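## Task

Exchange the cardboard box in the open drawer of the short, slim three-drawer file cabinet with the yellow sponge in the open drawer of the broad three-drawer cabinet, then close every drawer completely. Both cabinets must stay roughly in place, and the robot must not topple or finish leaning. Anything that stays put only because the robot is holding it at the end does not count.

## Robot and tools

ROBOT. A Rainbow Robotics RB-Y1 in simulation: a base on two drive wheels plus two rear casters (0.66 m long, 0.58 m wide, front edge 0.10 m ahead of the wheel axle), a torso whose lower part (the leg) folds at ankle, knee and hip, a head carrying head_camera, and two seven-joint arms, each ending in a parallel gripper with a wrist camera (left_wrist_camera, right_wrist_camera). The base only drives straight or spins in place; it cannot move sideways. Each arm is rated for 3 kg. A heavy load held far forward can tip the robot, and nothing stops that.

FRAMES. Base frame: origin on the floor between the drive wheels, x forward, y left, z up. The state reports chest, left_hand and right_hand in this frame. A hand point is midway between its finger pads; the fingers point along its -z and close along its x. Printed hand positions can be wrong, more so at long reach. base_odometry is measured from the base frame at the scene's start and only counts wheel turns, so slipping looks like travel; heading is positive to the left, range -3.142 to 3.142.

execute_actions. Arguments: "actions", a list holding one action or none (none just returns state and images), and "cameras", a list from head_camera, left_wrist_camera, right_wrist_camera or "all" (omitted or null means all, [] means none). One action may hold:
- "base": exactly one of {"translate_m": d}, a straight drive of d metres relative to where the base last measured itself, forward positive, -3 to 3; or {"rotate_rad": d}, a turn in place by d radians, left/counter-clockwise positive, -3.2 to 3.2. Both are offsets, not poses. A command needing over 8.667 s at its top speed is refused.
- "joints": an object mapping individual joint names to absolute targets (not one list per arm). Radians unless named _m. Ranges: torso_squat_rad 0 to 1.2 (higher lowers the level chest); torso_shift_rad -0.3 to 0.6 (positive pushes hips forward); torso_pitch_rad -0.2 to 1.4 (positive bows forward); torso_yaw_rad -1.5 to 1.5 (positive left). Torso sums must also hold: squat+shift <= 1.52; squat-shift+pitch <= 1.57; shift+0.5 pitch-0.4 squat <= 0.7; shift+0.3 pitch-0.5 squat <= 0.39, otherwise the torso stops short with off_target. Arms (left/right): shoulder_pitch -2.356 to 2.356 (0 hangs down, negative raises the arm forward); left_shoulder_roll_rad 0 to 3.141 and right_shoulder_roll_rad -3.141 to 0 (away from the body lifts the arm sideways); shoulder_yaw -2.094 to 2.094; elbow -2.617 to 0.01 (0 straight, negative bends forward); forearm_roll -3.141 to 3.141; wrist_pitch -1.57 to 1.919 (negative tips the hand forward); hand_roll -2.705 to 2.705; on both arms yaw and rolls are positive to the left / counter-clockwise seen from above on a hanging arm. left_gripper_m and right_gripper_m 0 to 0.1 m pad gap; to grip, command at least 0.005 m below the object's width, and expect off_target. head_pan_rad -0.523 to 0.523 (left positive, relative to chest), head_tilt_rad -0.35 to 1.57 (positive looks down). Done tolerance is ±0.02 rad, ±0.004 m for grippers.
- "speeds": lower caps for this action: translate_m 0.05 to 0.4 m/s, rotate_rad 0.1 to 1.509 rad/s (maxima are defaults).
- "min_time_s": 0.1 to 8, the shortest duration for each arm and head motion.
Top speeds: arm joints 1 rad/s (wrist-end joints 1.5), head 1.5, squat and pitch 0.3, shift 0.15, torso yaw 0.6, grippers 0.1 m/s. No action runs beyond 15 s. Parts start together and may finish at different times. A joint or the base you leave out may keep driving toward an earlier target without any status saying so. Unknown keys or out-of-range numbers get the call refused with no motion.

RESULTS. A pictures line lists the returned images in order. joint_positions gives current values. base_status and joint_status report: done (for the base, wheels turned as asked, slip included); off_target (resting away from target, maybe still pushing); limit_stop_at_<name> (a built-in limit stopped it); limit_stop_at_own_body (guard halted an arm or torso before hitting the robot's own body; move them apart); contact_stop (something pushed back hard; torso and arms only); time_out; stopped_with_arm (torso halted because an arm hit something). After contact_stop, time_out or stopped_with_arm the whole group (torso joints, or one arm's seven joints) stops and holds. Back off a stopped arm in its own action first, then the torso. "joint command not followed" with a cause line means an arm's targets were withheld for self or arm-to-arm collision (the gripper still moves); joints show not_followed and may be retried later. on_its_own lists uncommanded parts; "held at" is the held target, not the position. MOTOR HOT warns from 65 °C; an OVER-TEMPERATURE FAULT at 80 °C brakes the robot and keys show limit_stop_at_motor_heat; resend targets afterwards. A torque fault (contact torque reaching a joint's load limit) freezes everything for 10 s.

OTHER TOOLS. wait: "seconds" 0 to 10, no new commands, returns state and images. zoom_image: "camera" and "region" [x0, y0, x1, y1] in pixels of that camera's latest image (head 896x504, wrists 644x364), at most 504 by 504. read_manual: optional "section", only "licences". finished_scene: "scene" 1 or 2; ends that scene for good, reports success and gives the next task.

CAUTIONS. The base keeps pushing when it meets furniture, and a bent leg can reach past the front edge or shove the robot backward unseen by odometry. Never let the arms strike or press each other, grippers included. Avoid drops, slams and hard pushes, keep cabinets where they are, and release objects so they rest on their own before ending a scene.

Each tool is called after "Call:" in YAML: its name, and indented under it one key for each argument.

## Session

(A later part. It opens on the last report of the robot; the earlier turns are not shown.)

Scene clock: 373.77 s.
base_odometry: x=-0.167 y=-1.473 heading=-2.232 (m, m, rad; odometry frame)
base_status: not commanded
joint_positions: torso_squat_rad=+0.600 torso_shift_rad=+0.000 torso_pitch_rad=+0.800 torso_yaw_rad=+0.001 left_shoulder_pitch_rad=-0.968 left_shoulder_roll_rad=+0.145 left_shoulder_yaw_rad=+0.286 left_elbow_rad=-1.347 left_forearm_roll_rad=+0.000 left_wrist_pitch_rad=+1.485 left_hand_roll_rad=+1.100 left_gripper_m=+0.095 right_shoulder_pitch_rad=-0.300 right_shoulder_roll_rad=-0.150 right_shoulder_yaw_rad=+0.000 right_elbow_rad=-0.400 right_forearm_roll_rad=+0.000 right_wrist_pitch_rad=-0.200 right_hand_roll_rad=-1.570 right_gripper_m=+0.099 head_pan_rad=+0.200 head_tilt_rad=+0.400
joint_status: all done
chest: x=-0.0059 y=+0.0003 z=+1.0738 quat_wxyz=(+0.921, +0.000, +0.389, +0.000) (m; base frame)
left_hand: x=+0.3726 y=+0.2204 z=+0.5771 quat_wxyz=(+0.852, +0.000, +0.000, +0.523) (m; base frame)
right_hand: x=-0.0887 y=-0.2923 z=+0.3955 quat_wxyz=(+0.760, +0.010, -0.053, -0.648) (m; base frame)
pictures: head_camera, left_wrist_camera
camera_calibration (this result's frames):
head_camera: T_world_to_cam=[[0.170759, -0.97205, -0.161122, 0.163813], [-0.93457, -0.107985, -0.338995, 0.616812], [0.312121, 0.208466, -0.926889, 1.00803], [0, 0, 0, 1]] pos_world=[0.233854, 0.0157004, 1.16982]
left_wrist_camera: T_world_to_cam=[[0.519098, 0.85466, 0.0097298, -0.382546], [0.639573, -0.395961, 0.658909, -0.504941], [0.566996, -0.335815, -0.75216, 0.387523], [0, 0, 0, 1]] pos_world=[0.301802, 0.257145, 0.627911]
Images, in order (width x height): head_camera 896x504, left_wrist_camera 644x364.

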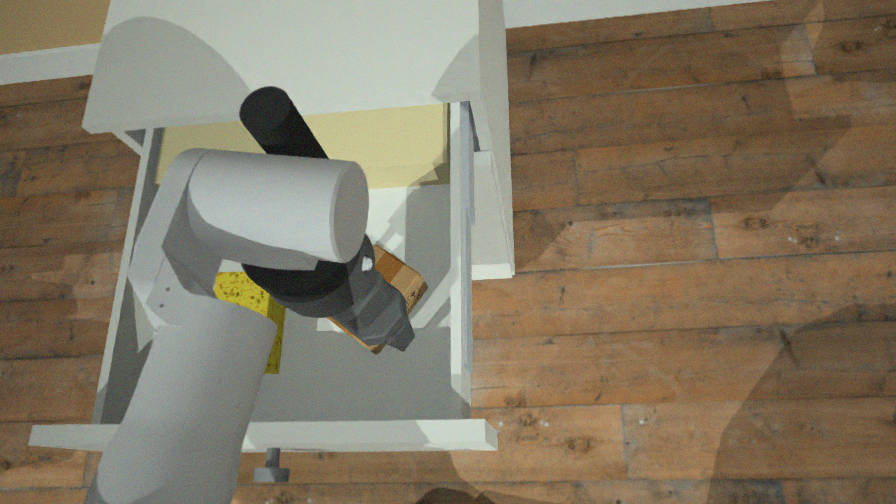

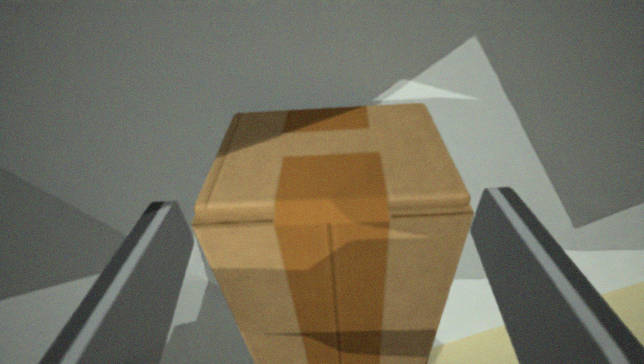

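Call:
execute_actions:
  actions:
    - {"joints":{"left_gripper_m":0.04}}
  cameras: []

Scene clock: 376.37 s.
base_odometry: x=-0.167 y=-1.473 heading=-2.232 (m, m, rad; odometry frame)
base_status: not commanded
joint_positions: torso_squat_rad=+0.600 torso_shift_rad=+0.000 torso_pitch_rad=+0.800 torso_yaw_rad=+0.001 left_shoulder_pitch_rad=-0.968 left_shoulder_roll_rad=+0.145 left_shoulder_yaw_rad=+0.286 left_elbow_rad=-1.347 left_forearm_roll_rad=+0.000 left_wrist_pitch_rad=+1.485 left_hand_roll_rad=+1.100 left_gripper_m=+0.060 right_shoulder_pitch_rad=-0.300 right_shoulder_roll_rad=-0.150 right_shoulder_yaw_rad=+0.000 right_elbow_rad=-0.400 right_forearm_roll_rad=+0.000 right_wrist_pitch_rad=-0.200 right_hand_roll_rad=-1.570 right_gripper_m=+0.099 head_pan_rad=+0.200 head_tilt_rad=+0.400
joint_status: left_gripper_m off_target (ended at +0.060, target +0.040)
chest: x=-0.0059 y=+0.0003 z=+1.0738 quat_wxyz=(+0.921, +0.000, +0.389, +0.000) (m; base frame)
left_hand: x=+0.3726 y=+0.2204 z=+0.5771 quat_wxyz=(+0.852, +0.000, +0.000, +0.523) (m; base frame)
right_hand: x=-0.0887 y=-0.2923 z=+0.3955 quat_wxyz=(+0.760, +0.010, -0.053, -0.648) (m; base frame)
pictures: none
No camera images: the call's "cameras" was empty. Leave "cameras" out to get every camera's image.

Call:
execute_actions:
  actions:
    - {"joints":{"torso_squat_rad":0.0}}
  cameras: []

Call:
execute_actions:
  actions:
    - {"joints":{"left_shoulder_pitch_rad":-0.96,"left_shoulder_roll_rad":0.144,"left_shoulder_yaw_rad":0.284,"left_elbow_rad":-1.747,"left_wrist_pitch_rad":1.877,"left_hand_roll_rad":1.57}}
  cameras: ["head_camera","left_wrist_camera"]

Scene clock: 382.90 s.
base_odometry: x=-0.167 y=-1.473 heading=-2.232 (m, m, rad; odometry frame)
base_status: not commanded
joint_positions: torso_squat_rad=+0.000 torso_shift_rad=+0.000 torso_pitch_rad=+0.800 torso_yaw_rad=+0.001 left_shoulder_pitch_rad=-0.968 left_shoulder_roll_rad=+0.145 left_shoulder_yaw_rad=+0.286 left_elbow_rad=-1.347 left_forearm_roll_rad=+0.000 left_wrist_pitch_rad=+1.485 left_hand_roll_rad=+1.100 left_gripper_m=+0.060 right_shoulder_pitch_rad=-0.300 right_shoulder_roll_rad=-0.150 right_shoulder_yaw_rad=+0.000 right_elbow_rad=-0.400 right_forearm_roll_rad=+0.000 right_wrist_pitch_rad=-0.200 right_hand_roll_rad=-1.570 right_gripper_m=+0.099 head_pan_rad=+0.200 head_tilt_rad=+0.400
joint_status: all done
chest: x=-0.0058 y=+0.0004 z=+1.1961 quat_wxyz=(+0.921, +0.000, +0.389, +0.000) (m; base frame)
left_hand: x=+0.3726 y=+0.2204 z=+0.6993 quat_wxyz=(+0.852, +0.000, +0.000, +0.523) (m; base frame)
right_hand: x=-0.0887 y=-0.2922 z=+0.5177 quat_wxyz=(+0.760, +0.010, -0.053, -0.648) (m; base frame)
pictures: none
No camera images: the call's "cameras" was empty. Leave "cameras" out to get every camera's image.

Scene clock: 383.93 s.
base_odometry: x=-0.167 y=-1.473 heading=-2.232 (m, m, rad; odometry frame)
base_status: not commanded
joint_positions: torso_squat_rad=+0.000 torso_shift_rad=+0.000 torso_pitch_rad=+0.800 torso_yaw_rad=+0.001 left_shoulder_pitch_rad=-0.960 left_shoulder_roll_rad=+0.144 left_shoulder_yaw_rad=+0.284 left_elbow_rad=-1.747 left_forearm_roll_rad=+0.000 left_wrist_pitch_rad=+1.877 left_hand_roll_rad=+1.570 left_gripper_m=+0.060 right_shoulder_pitch_rad=-0.300 right_shoulder_roll_rad=-0.150 right_shoulder_yaw_rad=+0.000 right_elbow_rad=-0.400 right_forearm_roll_rad=+0.000 right_wrist_pitch_rad=-0.200 right_hand_roll_rad=-1.570 right_gripper_m=+0.099 head_pan_rad=+0.200 head_tilt_rad=+0.400
joint_status: all done
chest: x=-0.0058 y=+0.0004 z=+1.1961 quat_wxyz=(+0.921, +0.000, +0.389, +0.000) (m; base frame)
left_hand: x=+0.3719 y=+0.2210 z=+0.7995 quat_wxyz=(+0.707, +0.000, -0.001, +0.707) (m; base frame)
right_hand: x=-0.0887 y=-0.2923 z=+0.5177 quat_wxyz=(+0.760, +0.010, -0.053, -0.648) (m; base frame)
pictures: head_camera, left_wrist_camera
camera_calibration (this result's frames):
head_camera: T_world_to_cam=[[0.170726, -0.972056, -0.161122, 0.183532], [-0.934598, -0.107969, -0.338925, 0.658241], [0.312058, 0.208447, -0.926914, 1.12134], [0, 0, 0, 1]] pos_world=[0.233934, 0.0157327, 1.29205]
left_wrist_camera: T_world_to_cam=[[0.0755881, 0.997083, 0.0105945, -0.252045], [0.749162, -0.0637988, 0.659308, -0.76522], [0.65806, -0.0418988, -0.751799, 0.456247], [0, 0, 0, 1]] pos_world=[0.292087, 0.221606, 0.850191]
Images, in order (width x height): head_camera 896x504, left_wrist_camera 644x364.

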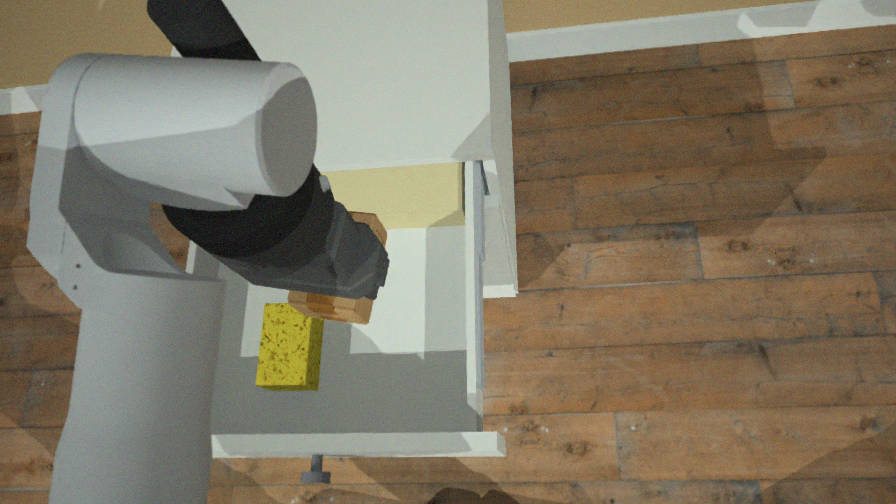

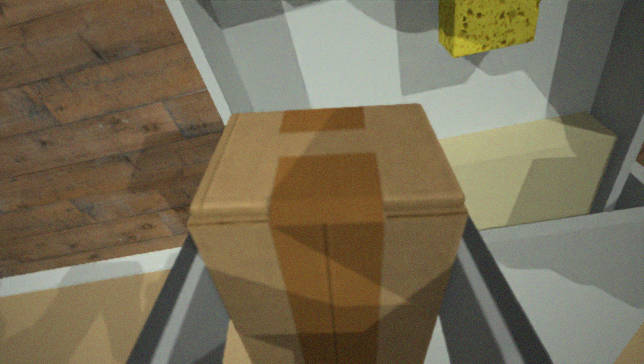

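Call:
execute_actions:
  actions:
    - {"base":{"rotate_rad":-0.59}}
  cameras: []

Call:
execute_actions:
  actions:
    - {"base":{"translate_m":-0.65}}
  cameras: []

Call:
execute_actions:
  actions:
    - {"base":{"rotate_rad":0.765},"joints":{"torso_squat_rad":0.6,"right_shoulder_pitch_rad":-0.639,"right_shoulder_roll_rad":-0.065,"right_shoulder_yaw_rad":-0.206,"right_elbow_rad":-1.039,"right_wrist_pitch_rad":-0.551,"right_gripper_m":0,"head_pan_rad":-0.15,"head_tilt_rad":0.0}}
  cameras: ["head_camera","right_wrist_camera"]

Scene clock: 402.87 s.
base_odometry: x=-0.166 y=-1.473 heading=-2.822 (m, m, rad; odometry frame)
base_status: done
joint_positions: torso_squat_rad=+0.000 torso_shift_rad=+0.000 torso_pitch_rad=+0.800 torso_yaw_rad=+0.001 left_shoulder_pitch_rad=-0.960 left_shoulder_roll_rad=+0.144 left_shoulder_yaw_rad=+0.284 left_elbow_rad=-1.747 left_forearm_roll_rad=+0.000 left_wrist_pitch_rad=+1.877 left_hand_roll_rad=+1.570 left_gripper_m=+0.060 right_shoulder_pitch_rad=-0.300 right_shoulder_roll_rad=-0.150 right_shoulder_yaw_rad=+0.000 right_elbow_rad=-0.400 right_forearm_roll_rad=+0.000 right_wrist_pitch_rad=-0.200 right_hand_roll_rad=-1.570 right_gripper_m=+0.099 head_pan_rad=+0.200 head_tilt_rad=+0.400
joint_status: not commanded
chest: x=-0.0058 y=+0.0004 z=+1.1961 quat_wxyz=(+0.921, +0.000, +0.389, +0.000) (m; base frame)
left_hand: x=+0.3718 y=+0.2210 z=+0.7994 quat_wxyz=(+0.707, +0.000, +0.000, +0.707) (m; base frame)
right_hand: x=-0.0887 y=-0.2923 z=+0.5177 quat_wxyz=(+0.760, +0.010, -0.053, -0.648) (m; base frame)
pictures: none
No camera images: the call's "cameras" was empty. Leave "cameras" out to get every camera's image.

Scene clock: 406.03 s.
base_odometry: x=+0.451 y=-1.269 heading=-2.823 (m, m, rad; odometry frame)
base_status: done
joint_positions: torso_squat_rad=+0.000 torso_shift_rad=+0.000 torso_pitch_rad=+0.800 torso_yaw_rad=+0.001 left_shoulder_pitch_rad=-0.960 left_shoulder_roll_rad=+0.144 left_shoulder_yaw_rad=+0.284 left_elbow_rad=-1.747 left_forearm_roll_rad=+0.000 left_wrist_pitch_rad=+1.877 left_hand_roll_rad=+1.570 left_gripper_m=+0.060 right_shoulder_pitch_rad=-0.300 right_shoulder_roll_rad=-0.150 right_shoulder_yaw_rad=+0.000 right_elbow_rad=-0.400 right_forearm_roll_rad=+0.000 right_wrist_pitch_rad=-0.200 right_hand_roll_rad=-1.570 right_gripper_m=+0.099 head_pan_rad=+0.200 head_tilt_rad=+0.400
joint_status: not commanded
chest: x=-0.0058 y=+0.0004 z=+1.1961 quat_wxyz=(+0.921, +0.000, +0.389, +0.000) (m; base frame)
left_hand: x=+0.3717 y=+0.2210 z=+0.7994 quat_wxyz=(+0.707, +0.000, +0.000, +0.707) (m; base frame)
right_hand: x=-0.0888 y=-0.2923 z=+0.5177 quat_wxyz=(+0.760, +0.010, -0.053, -0.648) (m; base frame)
pictures: none
No camera images: the call's "cameras" was empty. Leave "cameras" out to get every camera's image.

Scene clock: 409.03 s.
base_odometry: x=+0.451 y=-1.268 heading=-2.058 (m, m, rad; odometry frame)
base_status: done
joint_positions: torso_squat_rad=+0.600 torso_shift_rad=+0.000 torso_pitch_rad=+0.800 torso_yaw_rad=+0.001 left_shoulder_pitch_rad=-0.960 left_shoulder_roll_rad=+0.144 left_shoulder_yaw_rad=+0.284 left_elbow_rad=-1.747 left_forearm_roll_rad=+0.000 left_wrist_pitch_rad=+1.877 left_hand_roll_rad=+1.570 left_gripper_m=+0.060 right_shoulder_pitch_rad=-0.639 right_shoulder_roll_rad=-0.065 right_shoulder_yaw_rad=-0.206 right_elbow_rad=-1.039 right_forearm_roll_rad=+0.000 right_wrist_pitch_rad=-0.551 right_hand_roll_rad=-1.570 right_gripper_m=+0.000 head_pan_rad=-0.150 head_tilt_rad=+0.000
joint_status: all done
chest: x=-0.0059 y=+0.0004 z=+1.0738 quat_wxyz=(+0.921, +0.000, +0.389, +0.000) (m; base frame)
left_hand: x=+0.3717 y=+0.2209 z=+0.6772 quat_wxyz=(+0.707, +0.000, +0.000, +0.707) (m; base frame)
right_hand: x=+0.4289 y=-0.2198 z=+0.6212 quat_wxyz=(+0.541, +0.455, -0.456, -0.540) (m; base frame)
pictures: head_camera, right_wrist_camera
camera_calibration (this result's frames):
head_camera: T_world_to_cam=[[-0.0663548, -0.992539, 0.102291, -0.115313], [-0.743245, -0.0192323, -0.668743, 0.982364], [0.665721, -0.120402, -0.736423, 0.72601], [0, 0, 0, 1]] pos_world=[0.239165, -0.00814699, 1.2034]
right_wrist_camera: T_world_to_cam=[[-0.0231884, 0.999727, 0.0030152, 0.227052], [-0.539678, -0.0150564, 0.841737, -0.268213], [0.841552, 0.0178913, 0.53988, -0.605237], [0, 0, 0, 1]] pos_world=[0.369855, -0.2202, 0.551835]
Images, in order (width x height): head_camera 896x504, right_wrist_camera 644x364.

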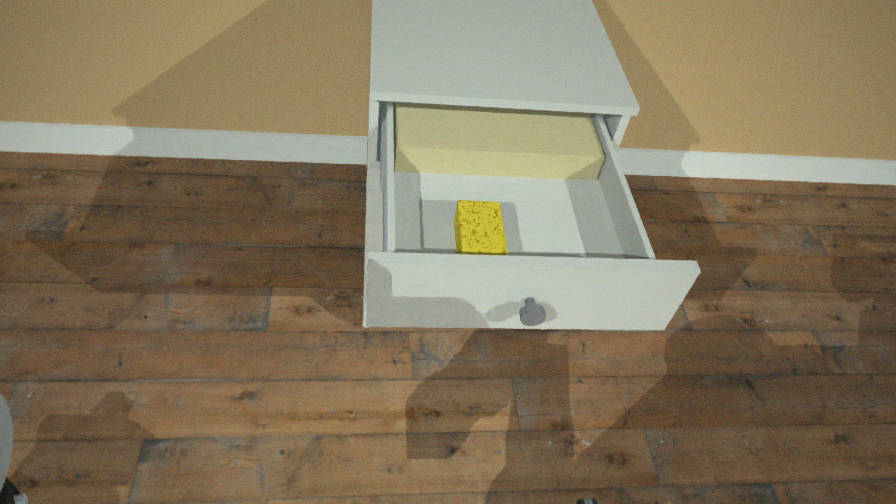

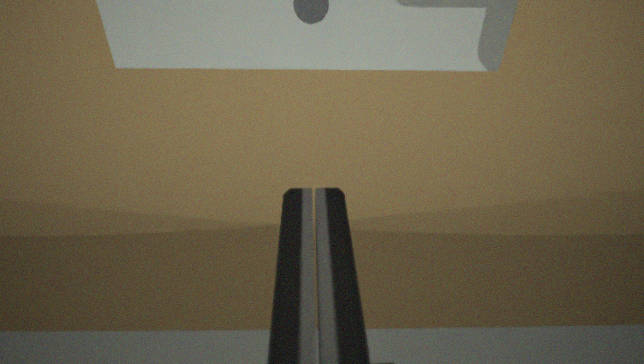

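Call:
execute_actions:
  actions:
    - {"base":{"translate_m":0.19},"joints":{"torso_squat_rad":0.70}}
  cameras: ["head_camera","right_wrist_camera"]

Scene clock: 418.37 s.
base_odometry: x=+0.362 y=-1.436 heading=-2.058 (m, m, rad; odometry frame)
base_status: done
joint_positions: torso_squat_rad=+0.700 torso_shift_rad=+0.000 torso_pitch_rad=+0.800 torso_yaw_rad=+0.001 left_shoulder_pitch_rad=-0.960 left_shoulder_roll_rad=+0.144 left_shoulder_yaw_rad=+0.284 left_elbow_rad=-1.747 left_forearm_roll_rad=+0.000 left_wrist_pitch_rad=+1.877 left_hand_roll_rad=+1.570 left_gripper_m=+0.060 right_shoulder_pitch_rad=-0.639 right_shoulder_roll_rad=-0.065 right_shoulder_yaw_rad=-0.206 right_elbow_rad=-1.039 right_forearm_roll_rad=+0.000 right_wrist_pitch_rad=-0.551 right_hand_roll_rad=-1.570 right_gripper_m=+0.000 head_pan_rad=-0.150 head_tilt_rad=+0.000
joint_status: all done
chest: x=-0.0058 y=+0.0003 z=+1.0315 quat_wxyz=(+0.921, +0.000, +0.389, +0.000) (m; base frame)
left_hand: x=+0.3717 y=+0.2209 z=+0.6348 quat_wxyz=(+0.707, +0.000, +0.000, +0.707) (m; base frame)
right_hand: x=+0.4289 y=-0.2198 z=+0.5787 quat_wxyz=(+0.541, +0.455, -0.456, -0.540) (m; base frame)
pictures: head_camera, right_wrist_camera
camera_calibration (this result's frames):
head_camera: T_world_to_cam=[[-0.0663438, -0.992539, 0.102298, -0.110999], [-0.743318, -0.019232, -0.668662, 0.953971], [0.665641, -0.120402, -0.736496, 0.694865], [0, 0, 0, 1]] pos_world=[0.239209, -0.00816087, 1.161]
right_wrist_camera: T_world_to_cam=[[-0.0231668, 0.999727, 0.00301658, 0.227193], [-0.539444, -0.0150409, 0.841887, -0.232683], [0.841702, 0.0178766, 0.539646, -0.582171], [0, 0, 0, 1]] pos_world=[0.369758, -0.220223, 0.509374]
Images, in order (width x height): head_camera 896x504, right_wrist_camera 644x364.

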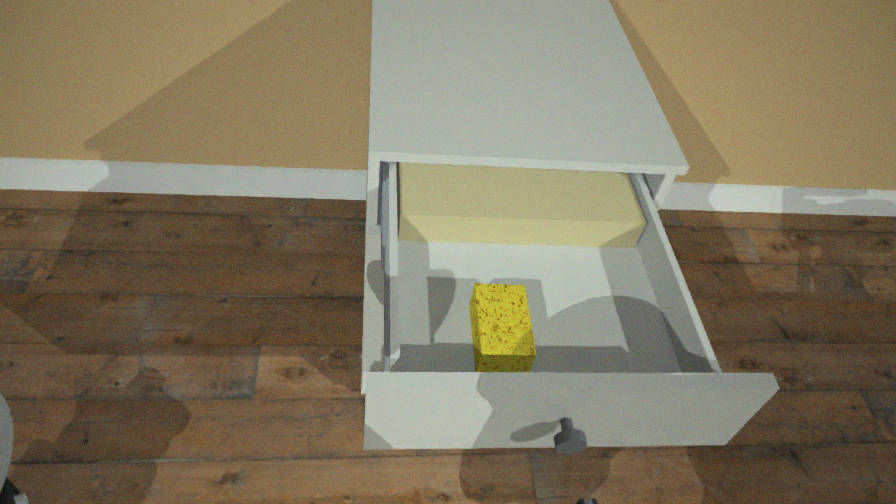

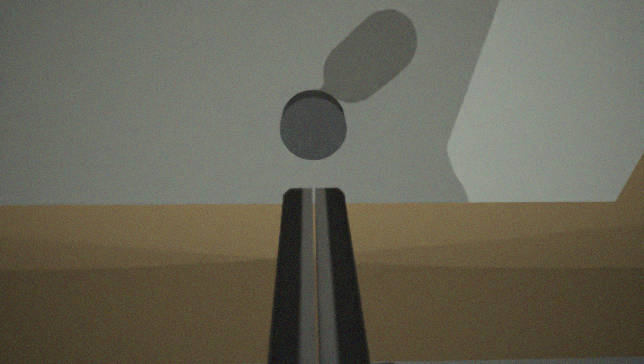

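Call:
execute_actions:
  actions:
    - {"joints":{"torso_squat_rad":0.73},"base":{"translate_m":0.03},"speeds":{"translate_m":0.05}}
  cameras: ["right_wrist_camera"]

Scene clock: 423.67 s.
base_odometry: x=+0.348 y=-1.463 heading=-2.058 (m, m, rad; odometry frame)
base_status: done
joint_positions: torso_squat_rad=+0.730 torso_shift_rad=+0.000 torso_pitch_rad=+0.800 torso_yaw_rad=+0.001 left_shoulder_pitch_rad=-0.960 left_shoulder_roll_rad=+0.144 left_shoulder_yaw_rad=+0.284 left_elbow_rad=-1.747 left_forearm_roll_rad=+0.000 left_wrist_pitch_rad=+1.877 left_hand_roll_rad=+1.570 left_gripper_m=+0.060 right_shoulder_pitch_rad=-0.639 right_shoulder_roll_rad=-0.065 right_shoulder_yaw_rad=-0.206 right_elbow_rad=-1.039 right_forearm_roll_rad=+0.000 right_wrist_pitch_rad=-0.551 right_hand_roll_rad=-1.570 right_gripper_m=+0.000 head_pan_rad=-0.150 head_tilt_rad=+0.000
joint_status: all done
chest: x=-0.0059 y=+0.0003 z=+1.0177 quat_wxyz=(+0.921, +0.000, +0.389, +0.000) (m; base frame)
left_hand: x=+0.3717 y=+0.2209 z=+0.6211 quat_wxyz=(+0.707, +0.000, +0.000, +0.707) (m; base frame)
right_hand: x=+0.4289 y=-0.2198 z=+0.5650 quat_wxyz=(+0.541, +0.455, -0.456, -0.540) (m; base frame)
pictures: right_wrist_camera
camera_calibration (this result's frames):
right_wrist_camera: T_world_to_cam=[[-0.0231622, 0.999727, 0.00301098, 0.227243], [-0.539508, -0.0150351, 0.841846, -0.221085], [0.841662, 0.0178746, 0.539709, -0.574777], [0, 0, 0, 1]] pos_world=[0.369753, -0.220232, 0.495648]
Images, in order (width x height): right_wrist_camera 644x364.

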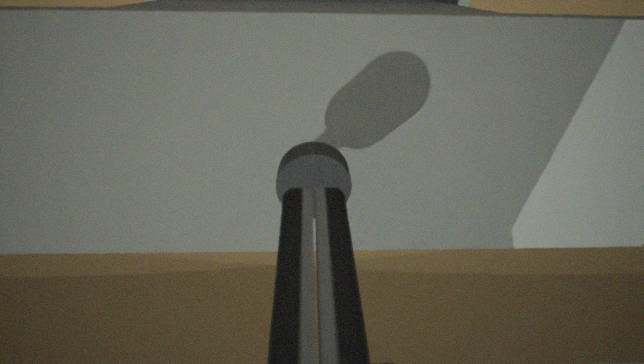

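Tip is on the knob. Push.

Call:
execute_actions:
  actions:
    - {"base":{"translate_m":0.25},"speeds":{"translate_m":0.08}}
  cameras: ["head_camera","right_wrist_camera"]

Scene clock: 429.37 s.
base_odometry: x=+0.231 y=-1.684 heading=-2.057 (m, m, rad; odometry frame)
base_status: done
joint_positions: torso_squat_rad=+0.730 torso_shift_rad=+0.000 torso_pitch_rad=+0.800 torso_yaw_rad=+0.001 left_shoulder_pitch_rad=-0.960 left_shoulder_roll_rad=+0.144 left_shoulder_yaw_rad=+0.284 left_elbow_rad=-1.747 left_forearm_roll_rad=+0.000 left_wrist_pitch_rad=+1.877 left_hand_roll_rad=+1.570 left_gripper_m=+0.060 right_shoulder_pitch_rad=-0.639 right_shoulder_roll_rad=-0.065 right_shoulder_yaw_rad=-0.206 right_elbow_rad=-1.039 right_forearm_roll_rad=+0.000 right_wrist_pitch_rad=-0.551 right_hand_roll_rad=-1.570 right_gripper_m=+0.000 head_pan_rad=-0.150 head_tilt_rad=+0.000
joint_status: not commanded
chest: x=-0.0058 y=+0.0003 z=+1.0177 quat_wxyz=(+0.921, +0.000, +0.389, +0.000) (m; base frame)
left_hand: x=+0.3717 y=+0.2209 z=+0.6210 quat_wxyz=(+0.707, +0.000, +0.000, +0.707) (m; base frame)
right_hand: x=+0.4286 y=-0.2199 z=+0.5647 quat_wxyz=(+0.541, +0.455, -0.456, -0.541) (m; base frame)
pictures: head_camera, right_wrist_camera
camera_calibration (this result's frames):
head_camera: T_world_to_cam=[[-0.0663591, -0.992538, 0.102294, -0.109594], [-0.743324, -0.0192162, -0.668655, 0.944761], [0.665632, -0.120409, -0.736503, 0.684723], [0, 0, 0, 1]] pos_world=[0.239218, -0.00817495, 1.14723]
right_wrist_camera: T_world_to_cam=[[-0.0230341, 0.99973, 0.00301562, 0.22724], [-0.538977, -0.0149586, 0.842188, -0.221386], [0.842006, 0.0177736, 0.539176, -0.574316], [0, 0, 0, 1]] pos_world=[0.369489, -0.220283, 0.495421]
Images, in order (width x height): head_camera 896x504, right_wrist_camera 644x364.

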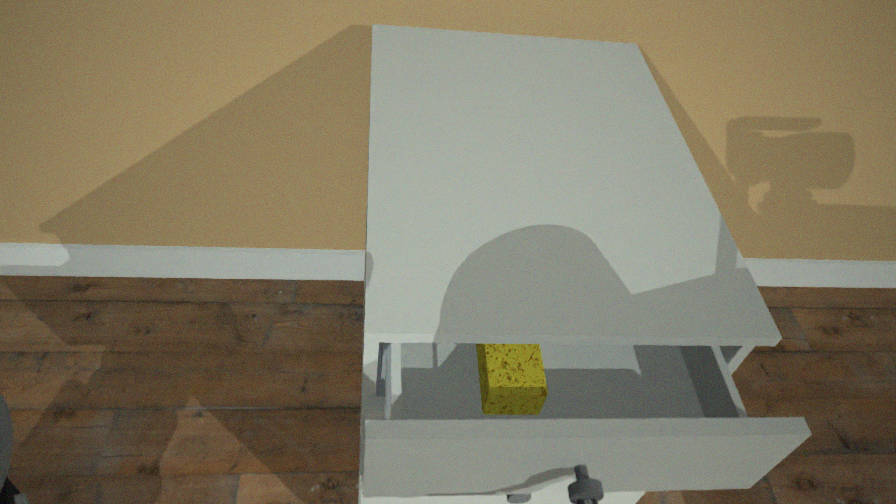

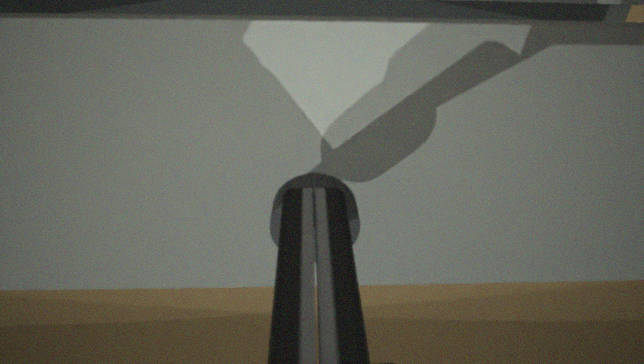

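Call:
execute_actions:
  actions:
    - {"base":{"translate_m":0.045},"speeds":{"translate_m":0.05}}
  cameras: ["head_camera","right_wrist_camera"]

Scene clock: 435.63 s.
base_odometry: x=+0.210 y=-1.724 heading=-2.057 (m, m, rad; odometry frame)
base_status: done
joint_positions: torso_squat_rad=+0.730 torso_shift_rad=+0.000 torso_pitch_rad=+0.800 torso_yaw_rad=+0.001 left_shoulder_pitch_rad=-0.960 left_shoulder_roll_rad=+0.144 left_shoulder_yaw_rad=+0.284 left_elbow_rad=-1.747 left_forearm_roll_rad=+0.000 left_wrist_pitch_rad=+1.877 left_hand_roll_rad=+1.570 left_gripper_m=+0.060 right_shoulder_pitch_rad=-0.639 right_shoulder_roll_rad=-0.065 right_shoulder_yaw_rad=-0.206 right_elbow_rad=-1.039 right_forearm_roll_rad=+0.000 right_wrist_pitch_rad=-0.551 right_hand_roll_rad=-1.570 right_gripper_m=+0.000 head_pan_rad=-0.150 head_tilt_rad=+0.000
joint_status: not commanded
chest: x=-0.0059 y=+0.0003 z=+1.0177 quat_wxyz=(+0.921, +0.000, +0.389, +0.000) (m; base frame)
left_hand: x=+0.3717 y=+0.2209 z=+0.6210 quat_wxyz=(+0.707, +0.000, +0.000, +0.707) (m; base frame)
right_hand: x=+0.4286 y=-0.2198 z=+0.5648 quat_wxyz=(+0.541, +0.455, -0.456, -0.541) (m; base frame)
pictures: head_camera, right_wrist_camera
camera_calibration (this result's frames):
head_camera: T_world_to_cam=[[-0.0663666, -0.992538, 0.102289, -0.109593], [-0.743275, -0.0192163, -0.668709, 0.94479], [0.665685, -0.120409, -0.736454, 0.684712], [0, 0, 0, 1]] pos_world=[0.239163, -0.00817491, 1.14726]
right_wrist_camera: T_world_to_cam=[[-0.0230327, 0.99973, 0.00305404, 0.227197], [-0.539018, -0.0149911, 0.842161, -0.221398], [0.841979, 0.0177511, 0.539218, -0.574343], [0, 0, 0, 1]] pos_world=[0.36948, -0.220259, 0.495455]
Images, in order (width x height): head_camera 896x504, right_wrist_camera 644x364.

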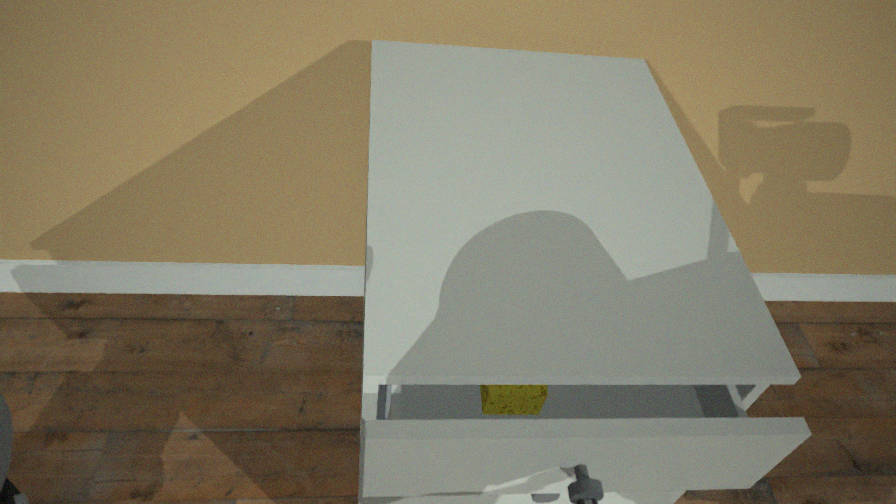

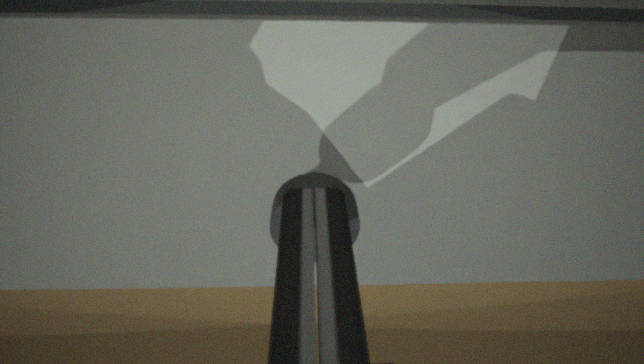

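Call:
execute_actions:
  actions:
    - {"base":{"translate_m":0.025},"speeds":{"translate_m":0.05},"joints":{"head_tilt_rad":0.15}}
  cameras: ["head_camera","right_wrist_camera"]

Scene clock: 441.47 s.
base_odometry: x=+0.198 y=-1.746 heading=-2.057 (m, m, rad; odometry frame)
base_status: done
joint_positions: torso_squat_rad=+0.730 torso_shift_rad=+0.000 torso_pitch_rad=+0.800 torso_yaw_rad=+0.001 left_shoulder_pitch_rad=-0.960 left_shoulder_roll_rad=+0.144 left_shoulder_yaw_rad=+0.284 left_elbow_rad=-1.747 left_forearm_roll_rad=+0.000 left_wrist_pitch_rad=+1.877 left_hand_roll_rad=+1.570 left_gripper_m=+0.060 right_shoulder_pitch_rad=-0.639 right_shoulder_roll_rad=-0.065 right_shoulder_yaw_rad=-0.206 right_elbow_rad=-1.039 right_forearm_roll_rad=+0.000 right_wrist_pitch_rad=-0.551 right_hand_roll_rad=-1.570 right_gripper_m=+0.000 head_pan_rad=-0.150 head_tilt_rad=+0.150
joint_status: all done
chest: x=-0.0059 y=+0.0003 z=+1.0177 quat_wxyz=(+0.921, +0.000, +0.389, +0.000) (m; base frame)
left_hand: x=+0.3717 y=+0.2209 z=+0.6210 quat_wxyz=(+0.707, +0.000, +0.000, +0.707) (m; base frame)
right_hand: x=+0.4286 y=-0.2198 z=+0.5648 quat_wxyz=(+0.541, +0.455, -0.456, -0.541) (m; base frame)
pictures: head_camera, right_wrist_camera
camera_calibration (this result's frames):
head_camera: T_world_to_cam=[[-0.0675923, -0.993007, 0.0967948, -0.103135], [-0.834067, 0.00300018, -0.551655, 0.825072], [0.547507, -0.118021, -0.828437, 0.807773], [0, 0, 0, 1]] pos_world=[0.238933, -0.00955503, 1.13433]
right_wrist_camera: T_world_to_cam=[[-0.0230364, 0.99973, 0.00307939, 0.22717], [-0.539048, -0.0150151, 0.842141, -0.221383], [0.84196, 0.01774, 0.539248, -0.574374], [0, 0, 0, 1]] pos_world=[0.369497, -0.220243, 0.495466]
Images, in order (width x height): head_camera 896x504, right_wrist_camera 644x364.

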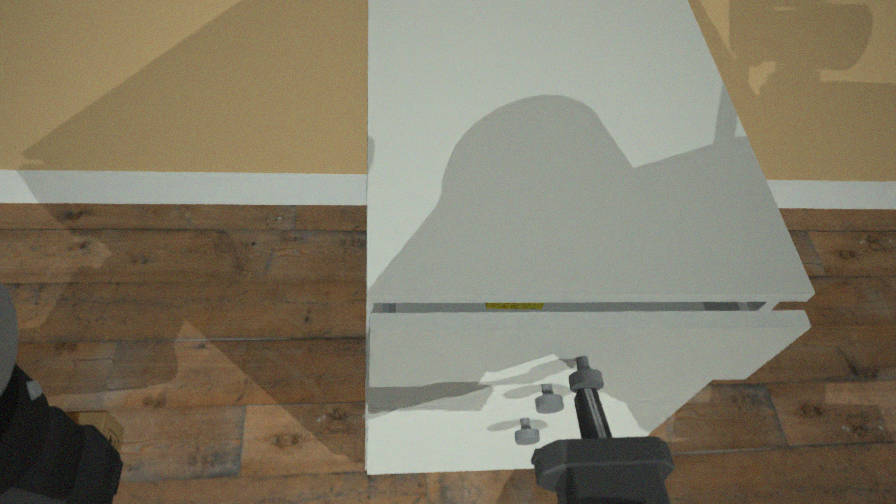

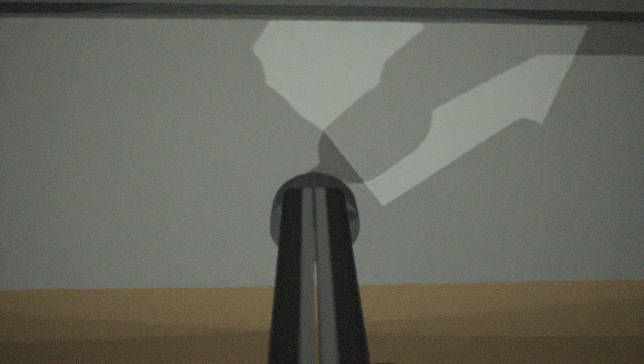

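Call:
execute_actions:
  actions:
    - {"base":{"translate_m":0.018},"speeds":{"translate_m":0.05}}
  cameras: ["head_camera"]

Scene clock: 445.40 s.
base_odometry: x=+0.190 y=-1.762 heading=-2.057 (m, m, rad; odometry frame)
base_status: done
joint_positions: torso_squat_rad=+0.730 torso_shift_rad=+0.000 torso_pitch_rad=+0.800 torso_yaw_rad=+0.001 left_shoulder_pitch_rad=-0.960 left_shoulder_roll_rad=+0.144 left_shoulder_yaw_rad=+0.284 left_elbow_rad=-1.747 left_forearm_roll_rad=+0.000 left_wrist_pitch_rad=+1.877 left_hand_roll_rad=+1.570 left_gripper_m=+0.060 right_shoulder_pitch_rad=-0.639 right_shoulder_roll_rad=-0.065 right_shoulder_yaw_rad=-0.206 right_elbow_rad=-1.039 right_forearm_roll_rad=+0.000 right_wrist_pitch_rad=-0.551 right_hand_roll_rad=-1.570 right_gripper_m=+0.000 head_pan_rad=-0.150 head_tilt_rad=+0.150
joint_status: not commanded
chest: x=-0.0059 y=+0.0003 z=+1.0177 quat_wxyz=(+0.921, +0.000, +0.389, +0.000) (m; base frame)
left_hand: x=+0.3717 y=+0.2209 z=+0.6210 quat_wxyz=(+0.707, +0.000, +0.000, +0.707) (m; base frame)
right_hand: x=+0.4286 y=-0.2198 z=+0.5648 quat_wxyz=(+0.541, +0.455, -0.456, -0.541) (m; base frame)
pictures: head_camera
camera_calibration (this result's frames):
head_camera: T_world_to_cam=[[-0.0675921, -0.993007, 0.0967949, -0.103135], [-0.83407, 0.00300049, -0.551651, 0.82507], [0.547502, -0.118021, -0.82844, 0.807775], [0, 0, 0, 1]] pos_world=[0.238936, -0.00955505, 1.13433]
Images, in order (width x height): head_camera 896x504.

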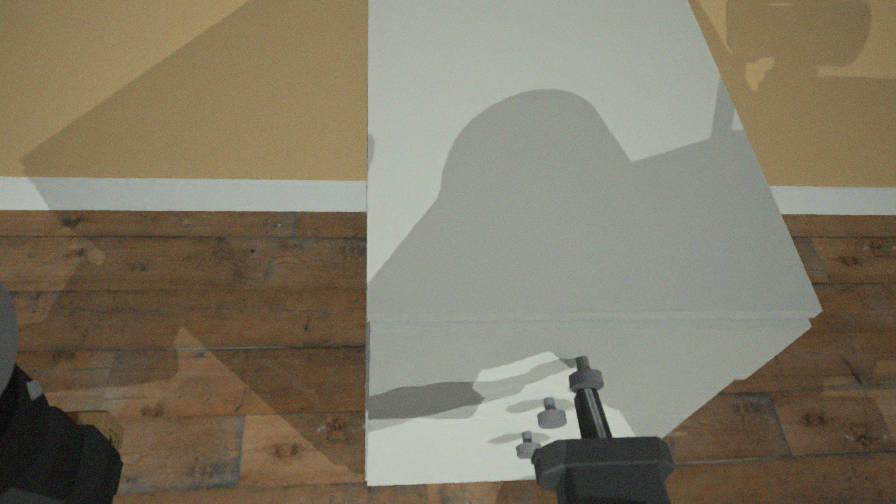

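Call:
execute_actions:
  actions:
    - {"base":{"translate_m":0.012},"speeds":{"translate_m":0.05}}
  cameras: ["head_camera","right_wrist_camera"]

Scene clock: 452.53 s.
base_odometry: x=+0.184 y=-1.773 heading=-2.057 (m, m, rad; odometry frame)
base_status: done
joint_positions: torso_squat_rad=+0.730 torso_shift_rad=+0.000 torso_pitch_rad=+0.800 torso_yaw_rad=+0.000 left_shoulder_pitch_rad=-0.960 left_shoulder_roll_rad=+0.144 left_shoulder_yaw_rad=+0.284 left_elbow_rad=-1.747 left_forearm_roll_rad=+0.000 left_wrist_pitch_rad=+1.877 left_hand_roll_rad=+1.570 left_gripper_m=+0.060 right_shoulder_pitch_rad=-0.638 right_shoulder_roll_rad=-0.065 right_shoulder_yaw_rad=-0.206 right_elbow_rad=-1.039 right_forearm_roll_rad=+0.000 right_wrist_pitch_rad=-0.551 right_hand_roll_rad=-1.570 right_gripper_m=+0.000 head_pan_rad=-0.150 head_tilt_rad=+0.150
joint_status: not commanded
chest: x=-0.0059 y=+0.0003 z=+1.0177 quat_wxyz=(+0.921, +0.000, +0.389, +0.000) (m; base frame)
left_hand: x=+0.3717 y=+0.2208 z=+0.6210 quat_wxyz=(+0.707, +0.000, +0.000, +0.707) (m; base frame)
right_hand: x=+0.4284 y=-0.2198 z=+0.5646 quat_wxyz=(+0.541, +0.455, -0.456, -0.541) (m; base frame)
pictures: head_camera, right_wrist_camera
camera_calibration (this result's frames):
head_camera: T_world_to_cam=[[-0.0676372, -0.993004, 0.0967883, -0.103141], [-0.834058, 0.00303951, -0.551669, 0.825072], [0.547515, -0.11804, -0.828428, 0.807776], [0, 0, 0, 1]] pos_world=[0.238912, -0.00957672, 1.13433]
right_wrist_camera: T_world_to_cam=[[-0.0228453, 0.999734, 0.00327204, 0.226959], [-0.538652, -0.015066, 0.842394, -0.221689], [0.842219, 0.0174823, 0.538852, -0.574002], [0, 0, 0, 1]] pos_world=[0.369207, -0.220203, 0.49531]
Images, in order (width x height): head_camera 896x504, right_wrist_camera 644x364.

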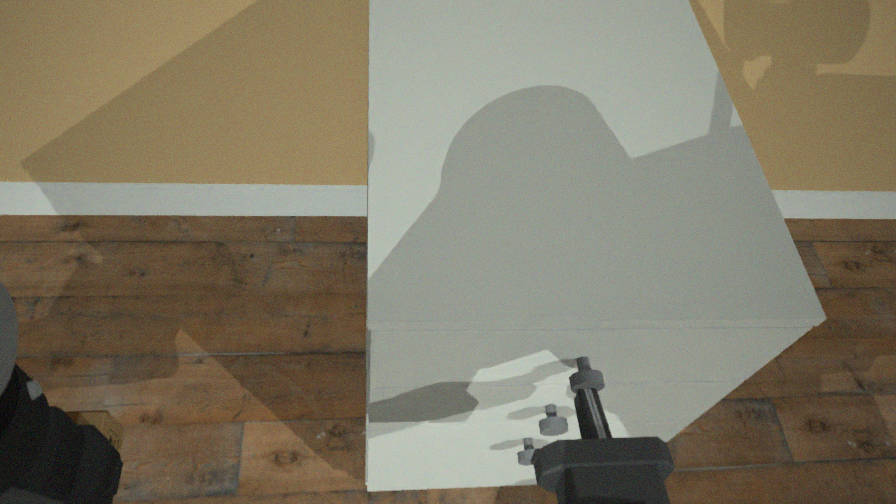

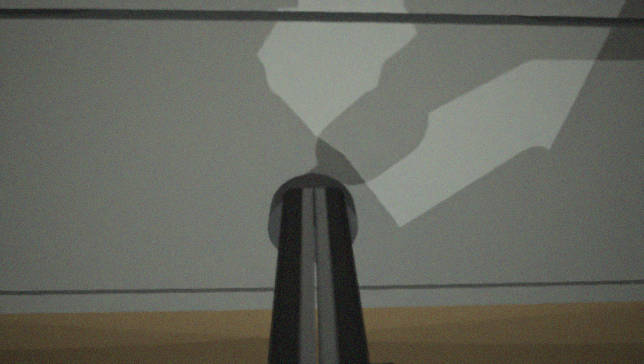

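Call:
execute_actions:
  actions:
    - {"base":{"translate_m":0.006},"speeds":{"translate_m":0.05}}
  cameras: ["right_wrist_camera"]

Scene clock: 455.53 s.
base_odometry: x=+0.181 y=-1.778 heading=-2.057 (m, m, rad; odometry frame)
base_status: done
joint_positions: torso_squat_rad=+0.730 torso_shift_rad=+0.000 torso_pitch_rad=+0.800 torso_yaw_rad=+0.000 left_shoulder_pitch_rad=-0.960 left_shoulder_roll_rad=+0.144 left_shoulder_yaw_rad=+0.284 left_elbow_rad=-1.747 left_forearm_roll_rad=+0.000 left_wrist_pitch_rad=+1.877 left_hand_roll_rad=+1.570 left_gripper_m=+0.060 right_shoulder_pitch_rad=-0.639 right_shoulder_roll_rad=-0.065 right_shoulder_yaw_rad=-0.206 right_elbow_rad=-1.039 right_forearm_roll_rad=+0.000 right_wrist_pitch_rad=-0.551 right_hand_roll_rad=-1.570 right_gripper_m=+0.000 head_pan_rad=-0.150 head_tilt_rad=+0.150
joint_status: not commanded
chest: x=-0.0059 y=+0.0003 z=+1.0177 quat_wxyz=(+0.921, +0.000, +0.389, +0.000) (m; base frame)
left_hand: x=+0.3717 y=+0.2208 z=+0.6211 quat_wxyz=(+0.707, +0.000, +0.000, +0.707) (m; base frame)
right_hand: x=+0.4284 y=-0.2197 z=+0.5647 quat_wxyz=(+0.541, +0.455, -0.456, -0.541) (m; base frame)
pictures: right_wrist_camera
camera_calibration (this result's frames):
right_wrist_camera: T_world_to_cam=[[-0.0227755, 0.999734, 0.00350769, 0.226703], [-0.538823, -0.0152305, 0.842281, -0.221615], [0.842111, 0.0172933, 0.539027, -0.574189], [0, 0, 0, 1]] pos_world=[0.369283, -0.220088, 0.495371]
Images, in order (width x height): right_wrist_camera 644x364.

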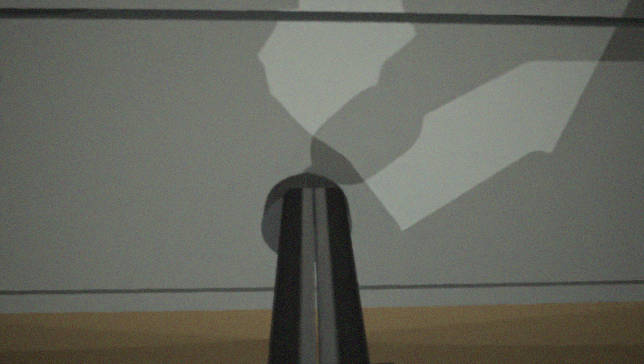

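Call:
execute_actions:
  actions:
    - {"base":{"translate_m":-0.35},"joints":{"head_tilt_rad":-0.1}}
  cameras: ["head_camera"]

Call:
execute_actions:
  actions:
    - {"base":{"rotate_rad":-2.383},"joints":{"torso_squat_rad":0,"right_shoulder_pitch_rad":-0.3,"right_shoulder_roll_rad":-0.15,"right_shoulder_yaw_rad":0,"right_elbow_rad":-0.4,"right_wrist_pitch_rad":-0.2,"head_pan_rad":0}}
  cameras: []

Call:
execute_actions:
  actions:
    - {"base":{"translate_m":2.225}}
  cameras: []

Call:
execute_actions:
  actions:
    - {"base":{"rotate_rad":-0.724},"joints":{"head_tilt_rad":0.1}}
  cameras: ["head_camera"]

Scene clock: 474.60 s.
base_odometry: x=+0.345 y=-1.469 heading=-2.056 (m, m, rad; odometry frame)
base_status: done
joint_positions: torso_squat_rad=+0.730 torso_shift_rad=+0.000 torso_pitch_rad=+0.800 torso_yaw_rad=+0.000 left_shoulder_pitch_rad=-0.960 left_shoulder_roll_rad=+0.144 left_shoulder_yaw_rad=+0.284 left_elbow_rad=-1.747 left_forearm_roll_rad=+0.000 left_wrist_pitch_rad=+1.877 left_hand_roll_rad=+1.570 left_gripper_m=+0.060 right_shoulder_pitch_rad=-0.639 right_shoulder_roll_rad=-0.065 right_shoulder_yaw_rad=-0.206 right_elbow_rad=-1.039 right_forearm_roll_rad=+0.000 right_wrist_pitch_rad=-0.551 right_hand_roll_rad=-1.570 right_gripper_m=+0.000 head_pan_rad=-0.150 head_tilt_rad=-0.100
joint_status: all done
chest: x=-0.0059 y=+0.0003 z=+1.0177 quat_wxyz=(+0.921, +0.000, +0.389, +0.000) (m; base frame)
left_hand: x=+0.3717 y=+0.2208 z=+0.6211 quat_wxyz=(+0.707, +0.000, +0.000, +0.707) (m; base frame)
right_hand: x=+0.4286 y=-0.2197 z=+0.5649 quat_wxyz=(+0.541, +0.455, -0.456, -0.541) (m; base frame)
pictures: head_camera
camera_calibration (this result's frames):
head_camera: T_world_to_cam=[[-0.0660718, -0.992169, 0.105997, -0.113902], [-0.673263, -0.0340741, -0.738618, 1.01385], [0.736446, -0.120165, -0.665739, 0.593257], [0, 0, 0, 1]] pos_world=[0.23816, -0.0071755, 1.15588]
Images, in order (width x height): head_camera 896x504.

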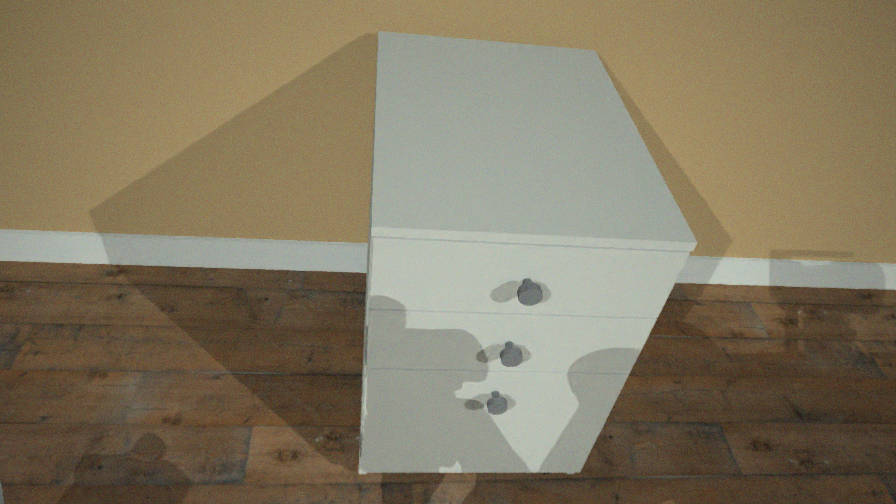

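Scene clock: 479.30 s.
base_odometry: x=+0.345 y=-1.469 heading=+1.845 (m, m, rad; odometry frame)
base_status: done
joint_positions: torso_squat_rad=+0.000 torso_shift_rad=+0.000 torso_pitch_rad=+0.800 torso_yaw_rad=+0.001 left_shoulder_pitch_rad=-0.960 left_shoulder_roll_rad=+0.144 left_shoulder_yaw_rad=+0.284 left_elbow_rad=-1.747 left_forearm_roll_rad=+0.000 left_wrist_pitch_rad=+1.877 left_hand_roll_rad=+1.570 left_gripper_m=+0.060 right_shoulder_pitch_rad=-0.300 right_shoulder_roll_rad=-0.150 right_shoulder_yaw_rad=+0.000 right_elbow_rad=-0.400 right_forearm_roll_rad=+0.000 right_wrist_pitch_rad=-0.200 right_hand_roll_rad=-1.570 right_gripper_m=+0.000 head_pan_rad=+0.000 head_tilt_rad=-0.100
joint_status: all done
chest: x=-0.0058 y=+0.0004 z=+1.1961 quat_wxyz=(+0.921, +0.000, +0.389, +0.000) (m; base frame)
left_hand: x=+0.3717 y=+0.2210 z=+0.7993 quat_wxyz=(+0.707, +0.000, +0.000, +0.707) (m; base frame)
right_hand: x=-0.0889 y=-0.2924 z=+0.5178 quat_wxyz=(+0.760, +0.010, -0.053, -0.648) (m; base frame)
pictures: none
No camera images: the call's "cameras" was empty. Leave "cameras" out to get every camera's image.

Scene clock: 486.20 s.
base_odometry: x=-0.257 y=+0.674 heading=+1.845 (m, m, rad; odometry frame)
base_status: done
joint_positions: torso_squat_rad=+0.000 torso_shift_rad=+0.000 torso_pitch_rad=+0.800 torso_yaw_rad=+0.001 left_shoulder_pitch_rad=-0.960 left_shoulder_roll_rad=+0.144 left_shoulder_yaw_rad=+0.284 left_elbow_rad=-1.747 left_forearm_roll_rad=+0.000 left_wrist_pitch_rad=+1.877 left_hand_roll_rad=+1.570 left_gripper_m=+0.060 right_shoulder_pitch_rad=-0.300 right_shoulder_roll_rad=-0.150 right_shoulder_yaw_rad=+0.000 right_elbow_rad=-0.400 right_forearm_roll_rad=+0.000 right_wrist_pitch_rad=-0.200 right_hand_roll_rad=-1.570 right_gripper_m=+0.000 head_pan_rad=+0.000 head_tilt_rad=-0.100
joint_status: not commanded
chest: x=-0.0058 y=+0.0004 z=+1.1961 quat_wxyz=(+0.921, +0.000, +0.389, +0.000) (m; base frame)
left_hand: x=+0.3718 y=+0.2210 z=+0.7994 quat_wxyz=(+0.707, +0.000, +0.000, +0.707) (m; base frame)
right_hand: x=-0.0886 y=-0.2923 z=+0.5177 quat_wxyz=(+0.760, +0.010, -0.053, -0.648) (m; base frame)
pictures: none
No camera images: the call's "cameras" was empty. Leave "cameras" out to get every camera's image.

Scene clock: 488.97 s.
base_odometry: x=-0.257 y=+0.673 heading=+1.121 (m, m, rad; odometry frame)
base_status: done
joint_positions: torso_squat_rad=+0.000 torso_shift_rad=+0.000 torso_pitch_rad=+0.800 torso_yaw_rad=+0.001 left_shoulder_pitch_rad=-0.960 left_shoulder_roll_rad=+0.144 left_shoulder_yaw_rad=+0.284 left_elbow_rad=-1.747 left_forearm_roll_rad=+0.000 left_wrist_pitch_rad=+1.877 left_hand_roll_rad=+1.570 left_gripper_m=+0.060 right_shoulder_pitch_rad=-0.300 right_shoulder_roll_rad=-0.150 right_shoulder_yaw_rad=+0.000 right_elbow_rad=-0.400 right_forearm_roll_rad=+0.000 right_wrist_pitch_rad=-0.200 right_hand_roll_rad=-1.570 right_gripper_m=+0.000 head_pan_rad=+0.000 head_tilt_rad=+0.100
joint_status: all done
chest: x=-0.0058 y=+0.0004 z=+1.1961 quat_wxyz=(+0.921, +0.000, +0.389, +0.000) (m; base frame)
left_hand: x=+0.3718 y=+0.2210 z=+0.7994 quat_wxyz=(+0.707, +0.000, +0.000, +0.707) (m; base frame)
right_hand: x=-0.0886 y=-0.2923 z=+0.5177 quat_wxyz=(+0.760, +0.010, -0.053, -0.648) (m; base frame)
pictures: head_camera
camera_calibration (this result's frames):
head_camera: T_world_to_cam=[[0.0372036, -0.999269, -0.00876642, 0.00293692], [-0.804343, -0.0247383, -0.59365, 0.974432], [0.592999, 0.0291371, -0.804675, 0.917078], [0, 0, 0, 1]] pos_world=[0.239842, 0.000319581, 1.31645]
Images, in order (width x height): head_camera 896x504.

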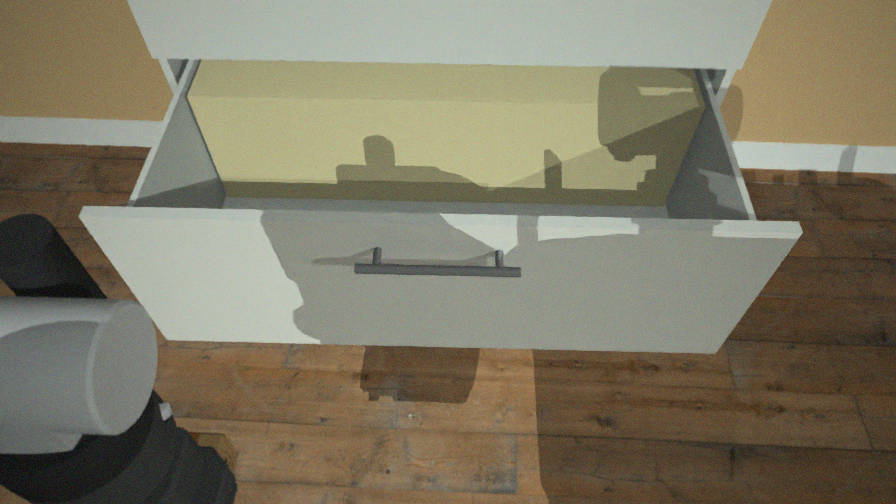

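Call:
execute_actions:
  actions:
    - {"base":{"translate_m":0.505},"speeds":{"translate_m":0.3},"joints":{"head_tilt_rad":0.4,"head_pan_rad":0.15}}
  cameras: ["head_camera","left_wrist_camera"]

Scene clock: 497.73 s.
base_odometry: x=-0.037 y=+1.128 heading=+1.121 (m, m, rad; odometry frame)
base_status: done
joint_positions: torso_squat_rad=+0.000 torso_shift_rad=+0.000 torso_pitch_rad=+0.800 torso_yaw_rad=+0.001 left_shoulder_pitch_rad=-0.960 left_shoulder_roll_rad=+0.144 left_shoulder_yaw_rad=+0.284 left_elbow_rad=-1.747 left_forearm_roll_rad=+0.000 left_wrist_pitch_rad=+1.877 left_hand_roll_rad=+1.570 left_gripper_m=+0.060 right_shoulder_pitch_rad=-0.300 right_shoulder_roll_rad=-0.150 right_shoulder_yaw_rad=+0.000 right_elbow_rad=-0.400 right_forearm_roll_rad=+0.000 right_wrist_pitch_rad=-0.200 right_hand_roll_rad=-1.570 right_gripper_m=+0.000 head_pan_rad=+0.150 head_tilt_rad=+0.400
joint_status: all done
chest: x=-0.0058 y=+0.0004 z=+1.1961 quat_wxyz=(+0.921, +0.000, +0.389, +0.000) (m; base frame)
left_hand: x=+0.3718 y=+0.2210 z=+0.7994 quat_wxyz=(+0.707, +0.000, +0.000, +0.707) (m; base frame)
right_hand: x=-0.0886 y=-0.2923 z=+0.5177 quat_wxyz=(+0.760, +0.010, -0.053, -0.648) (m; base frame)
pictures: head_camera, left_wrist_camera
camera_calibration (this result's frames):
head_camera: T_world_to_cam=[[0.136663, -0.982572, -0.126002, 0.142424], [-0.937981, -0.0874407, -0.335478, 0.654188], [0.318613, 0.164035, -0.933584, 1.12917], [0, 0, 0, 1]] pos_world=[0.234383, 0.0119213, 1.29159]
left_wrist_camera: T_world_to_cam=[[0.0756454, 0.997079, 0.010553, -0.25201], [0.749265, -0.0638213, 0.659188, -0.765069], [0.657936, -0.0419576, -0.751904, 0.456425], [0, 0, 0, 1]] pos_world=[0.292004, 0.221597, 0.850172]
Images, in order (width x height): head_camera 896x504, left_wrist_camera 644x364.

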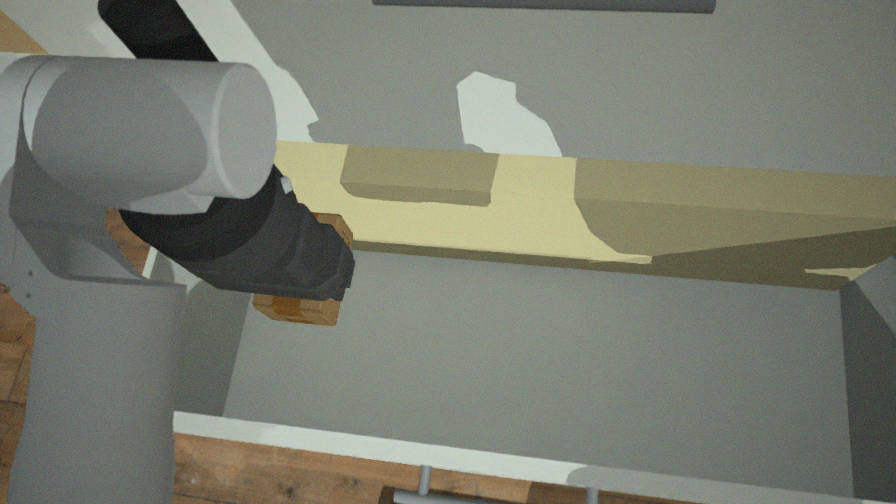

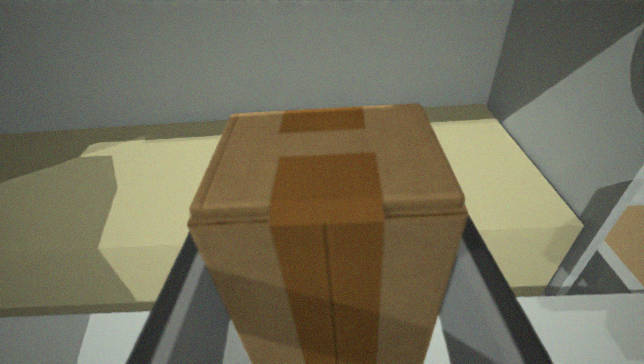

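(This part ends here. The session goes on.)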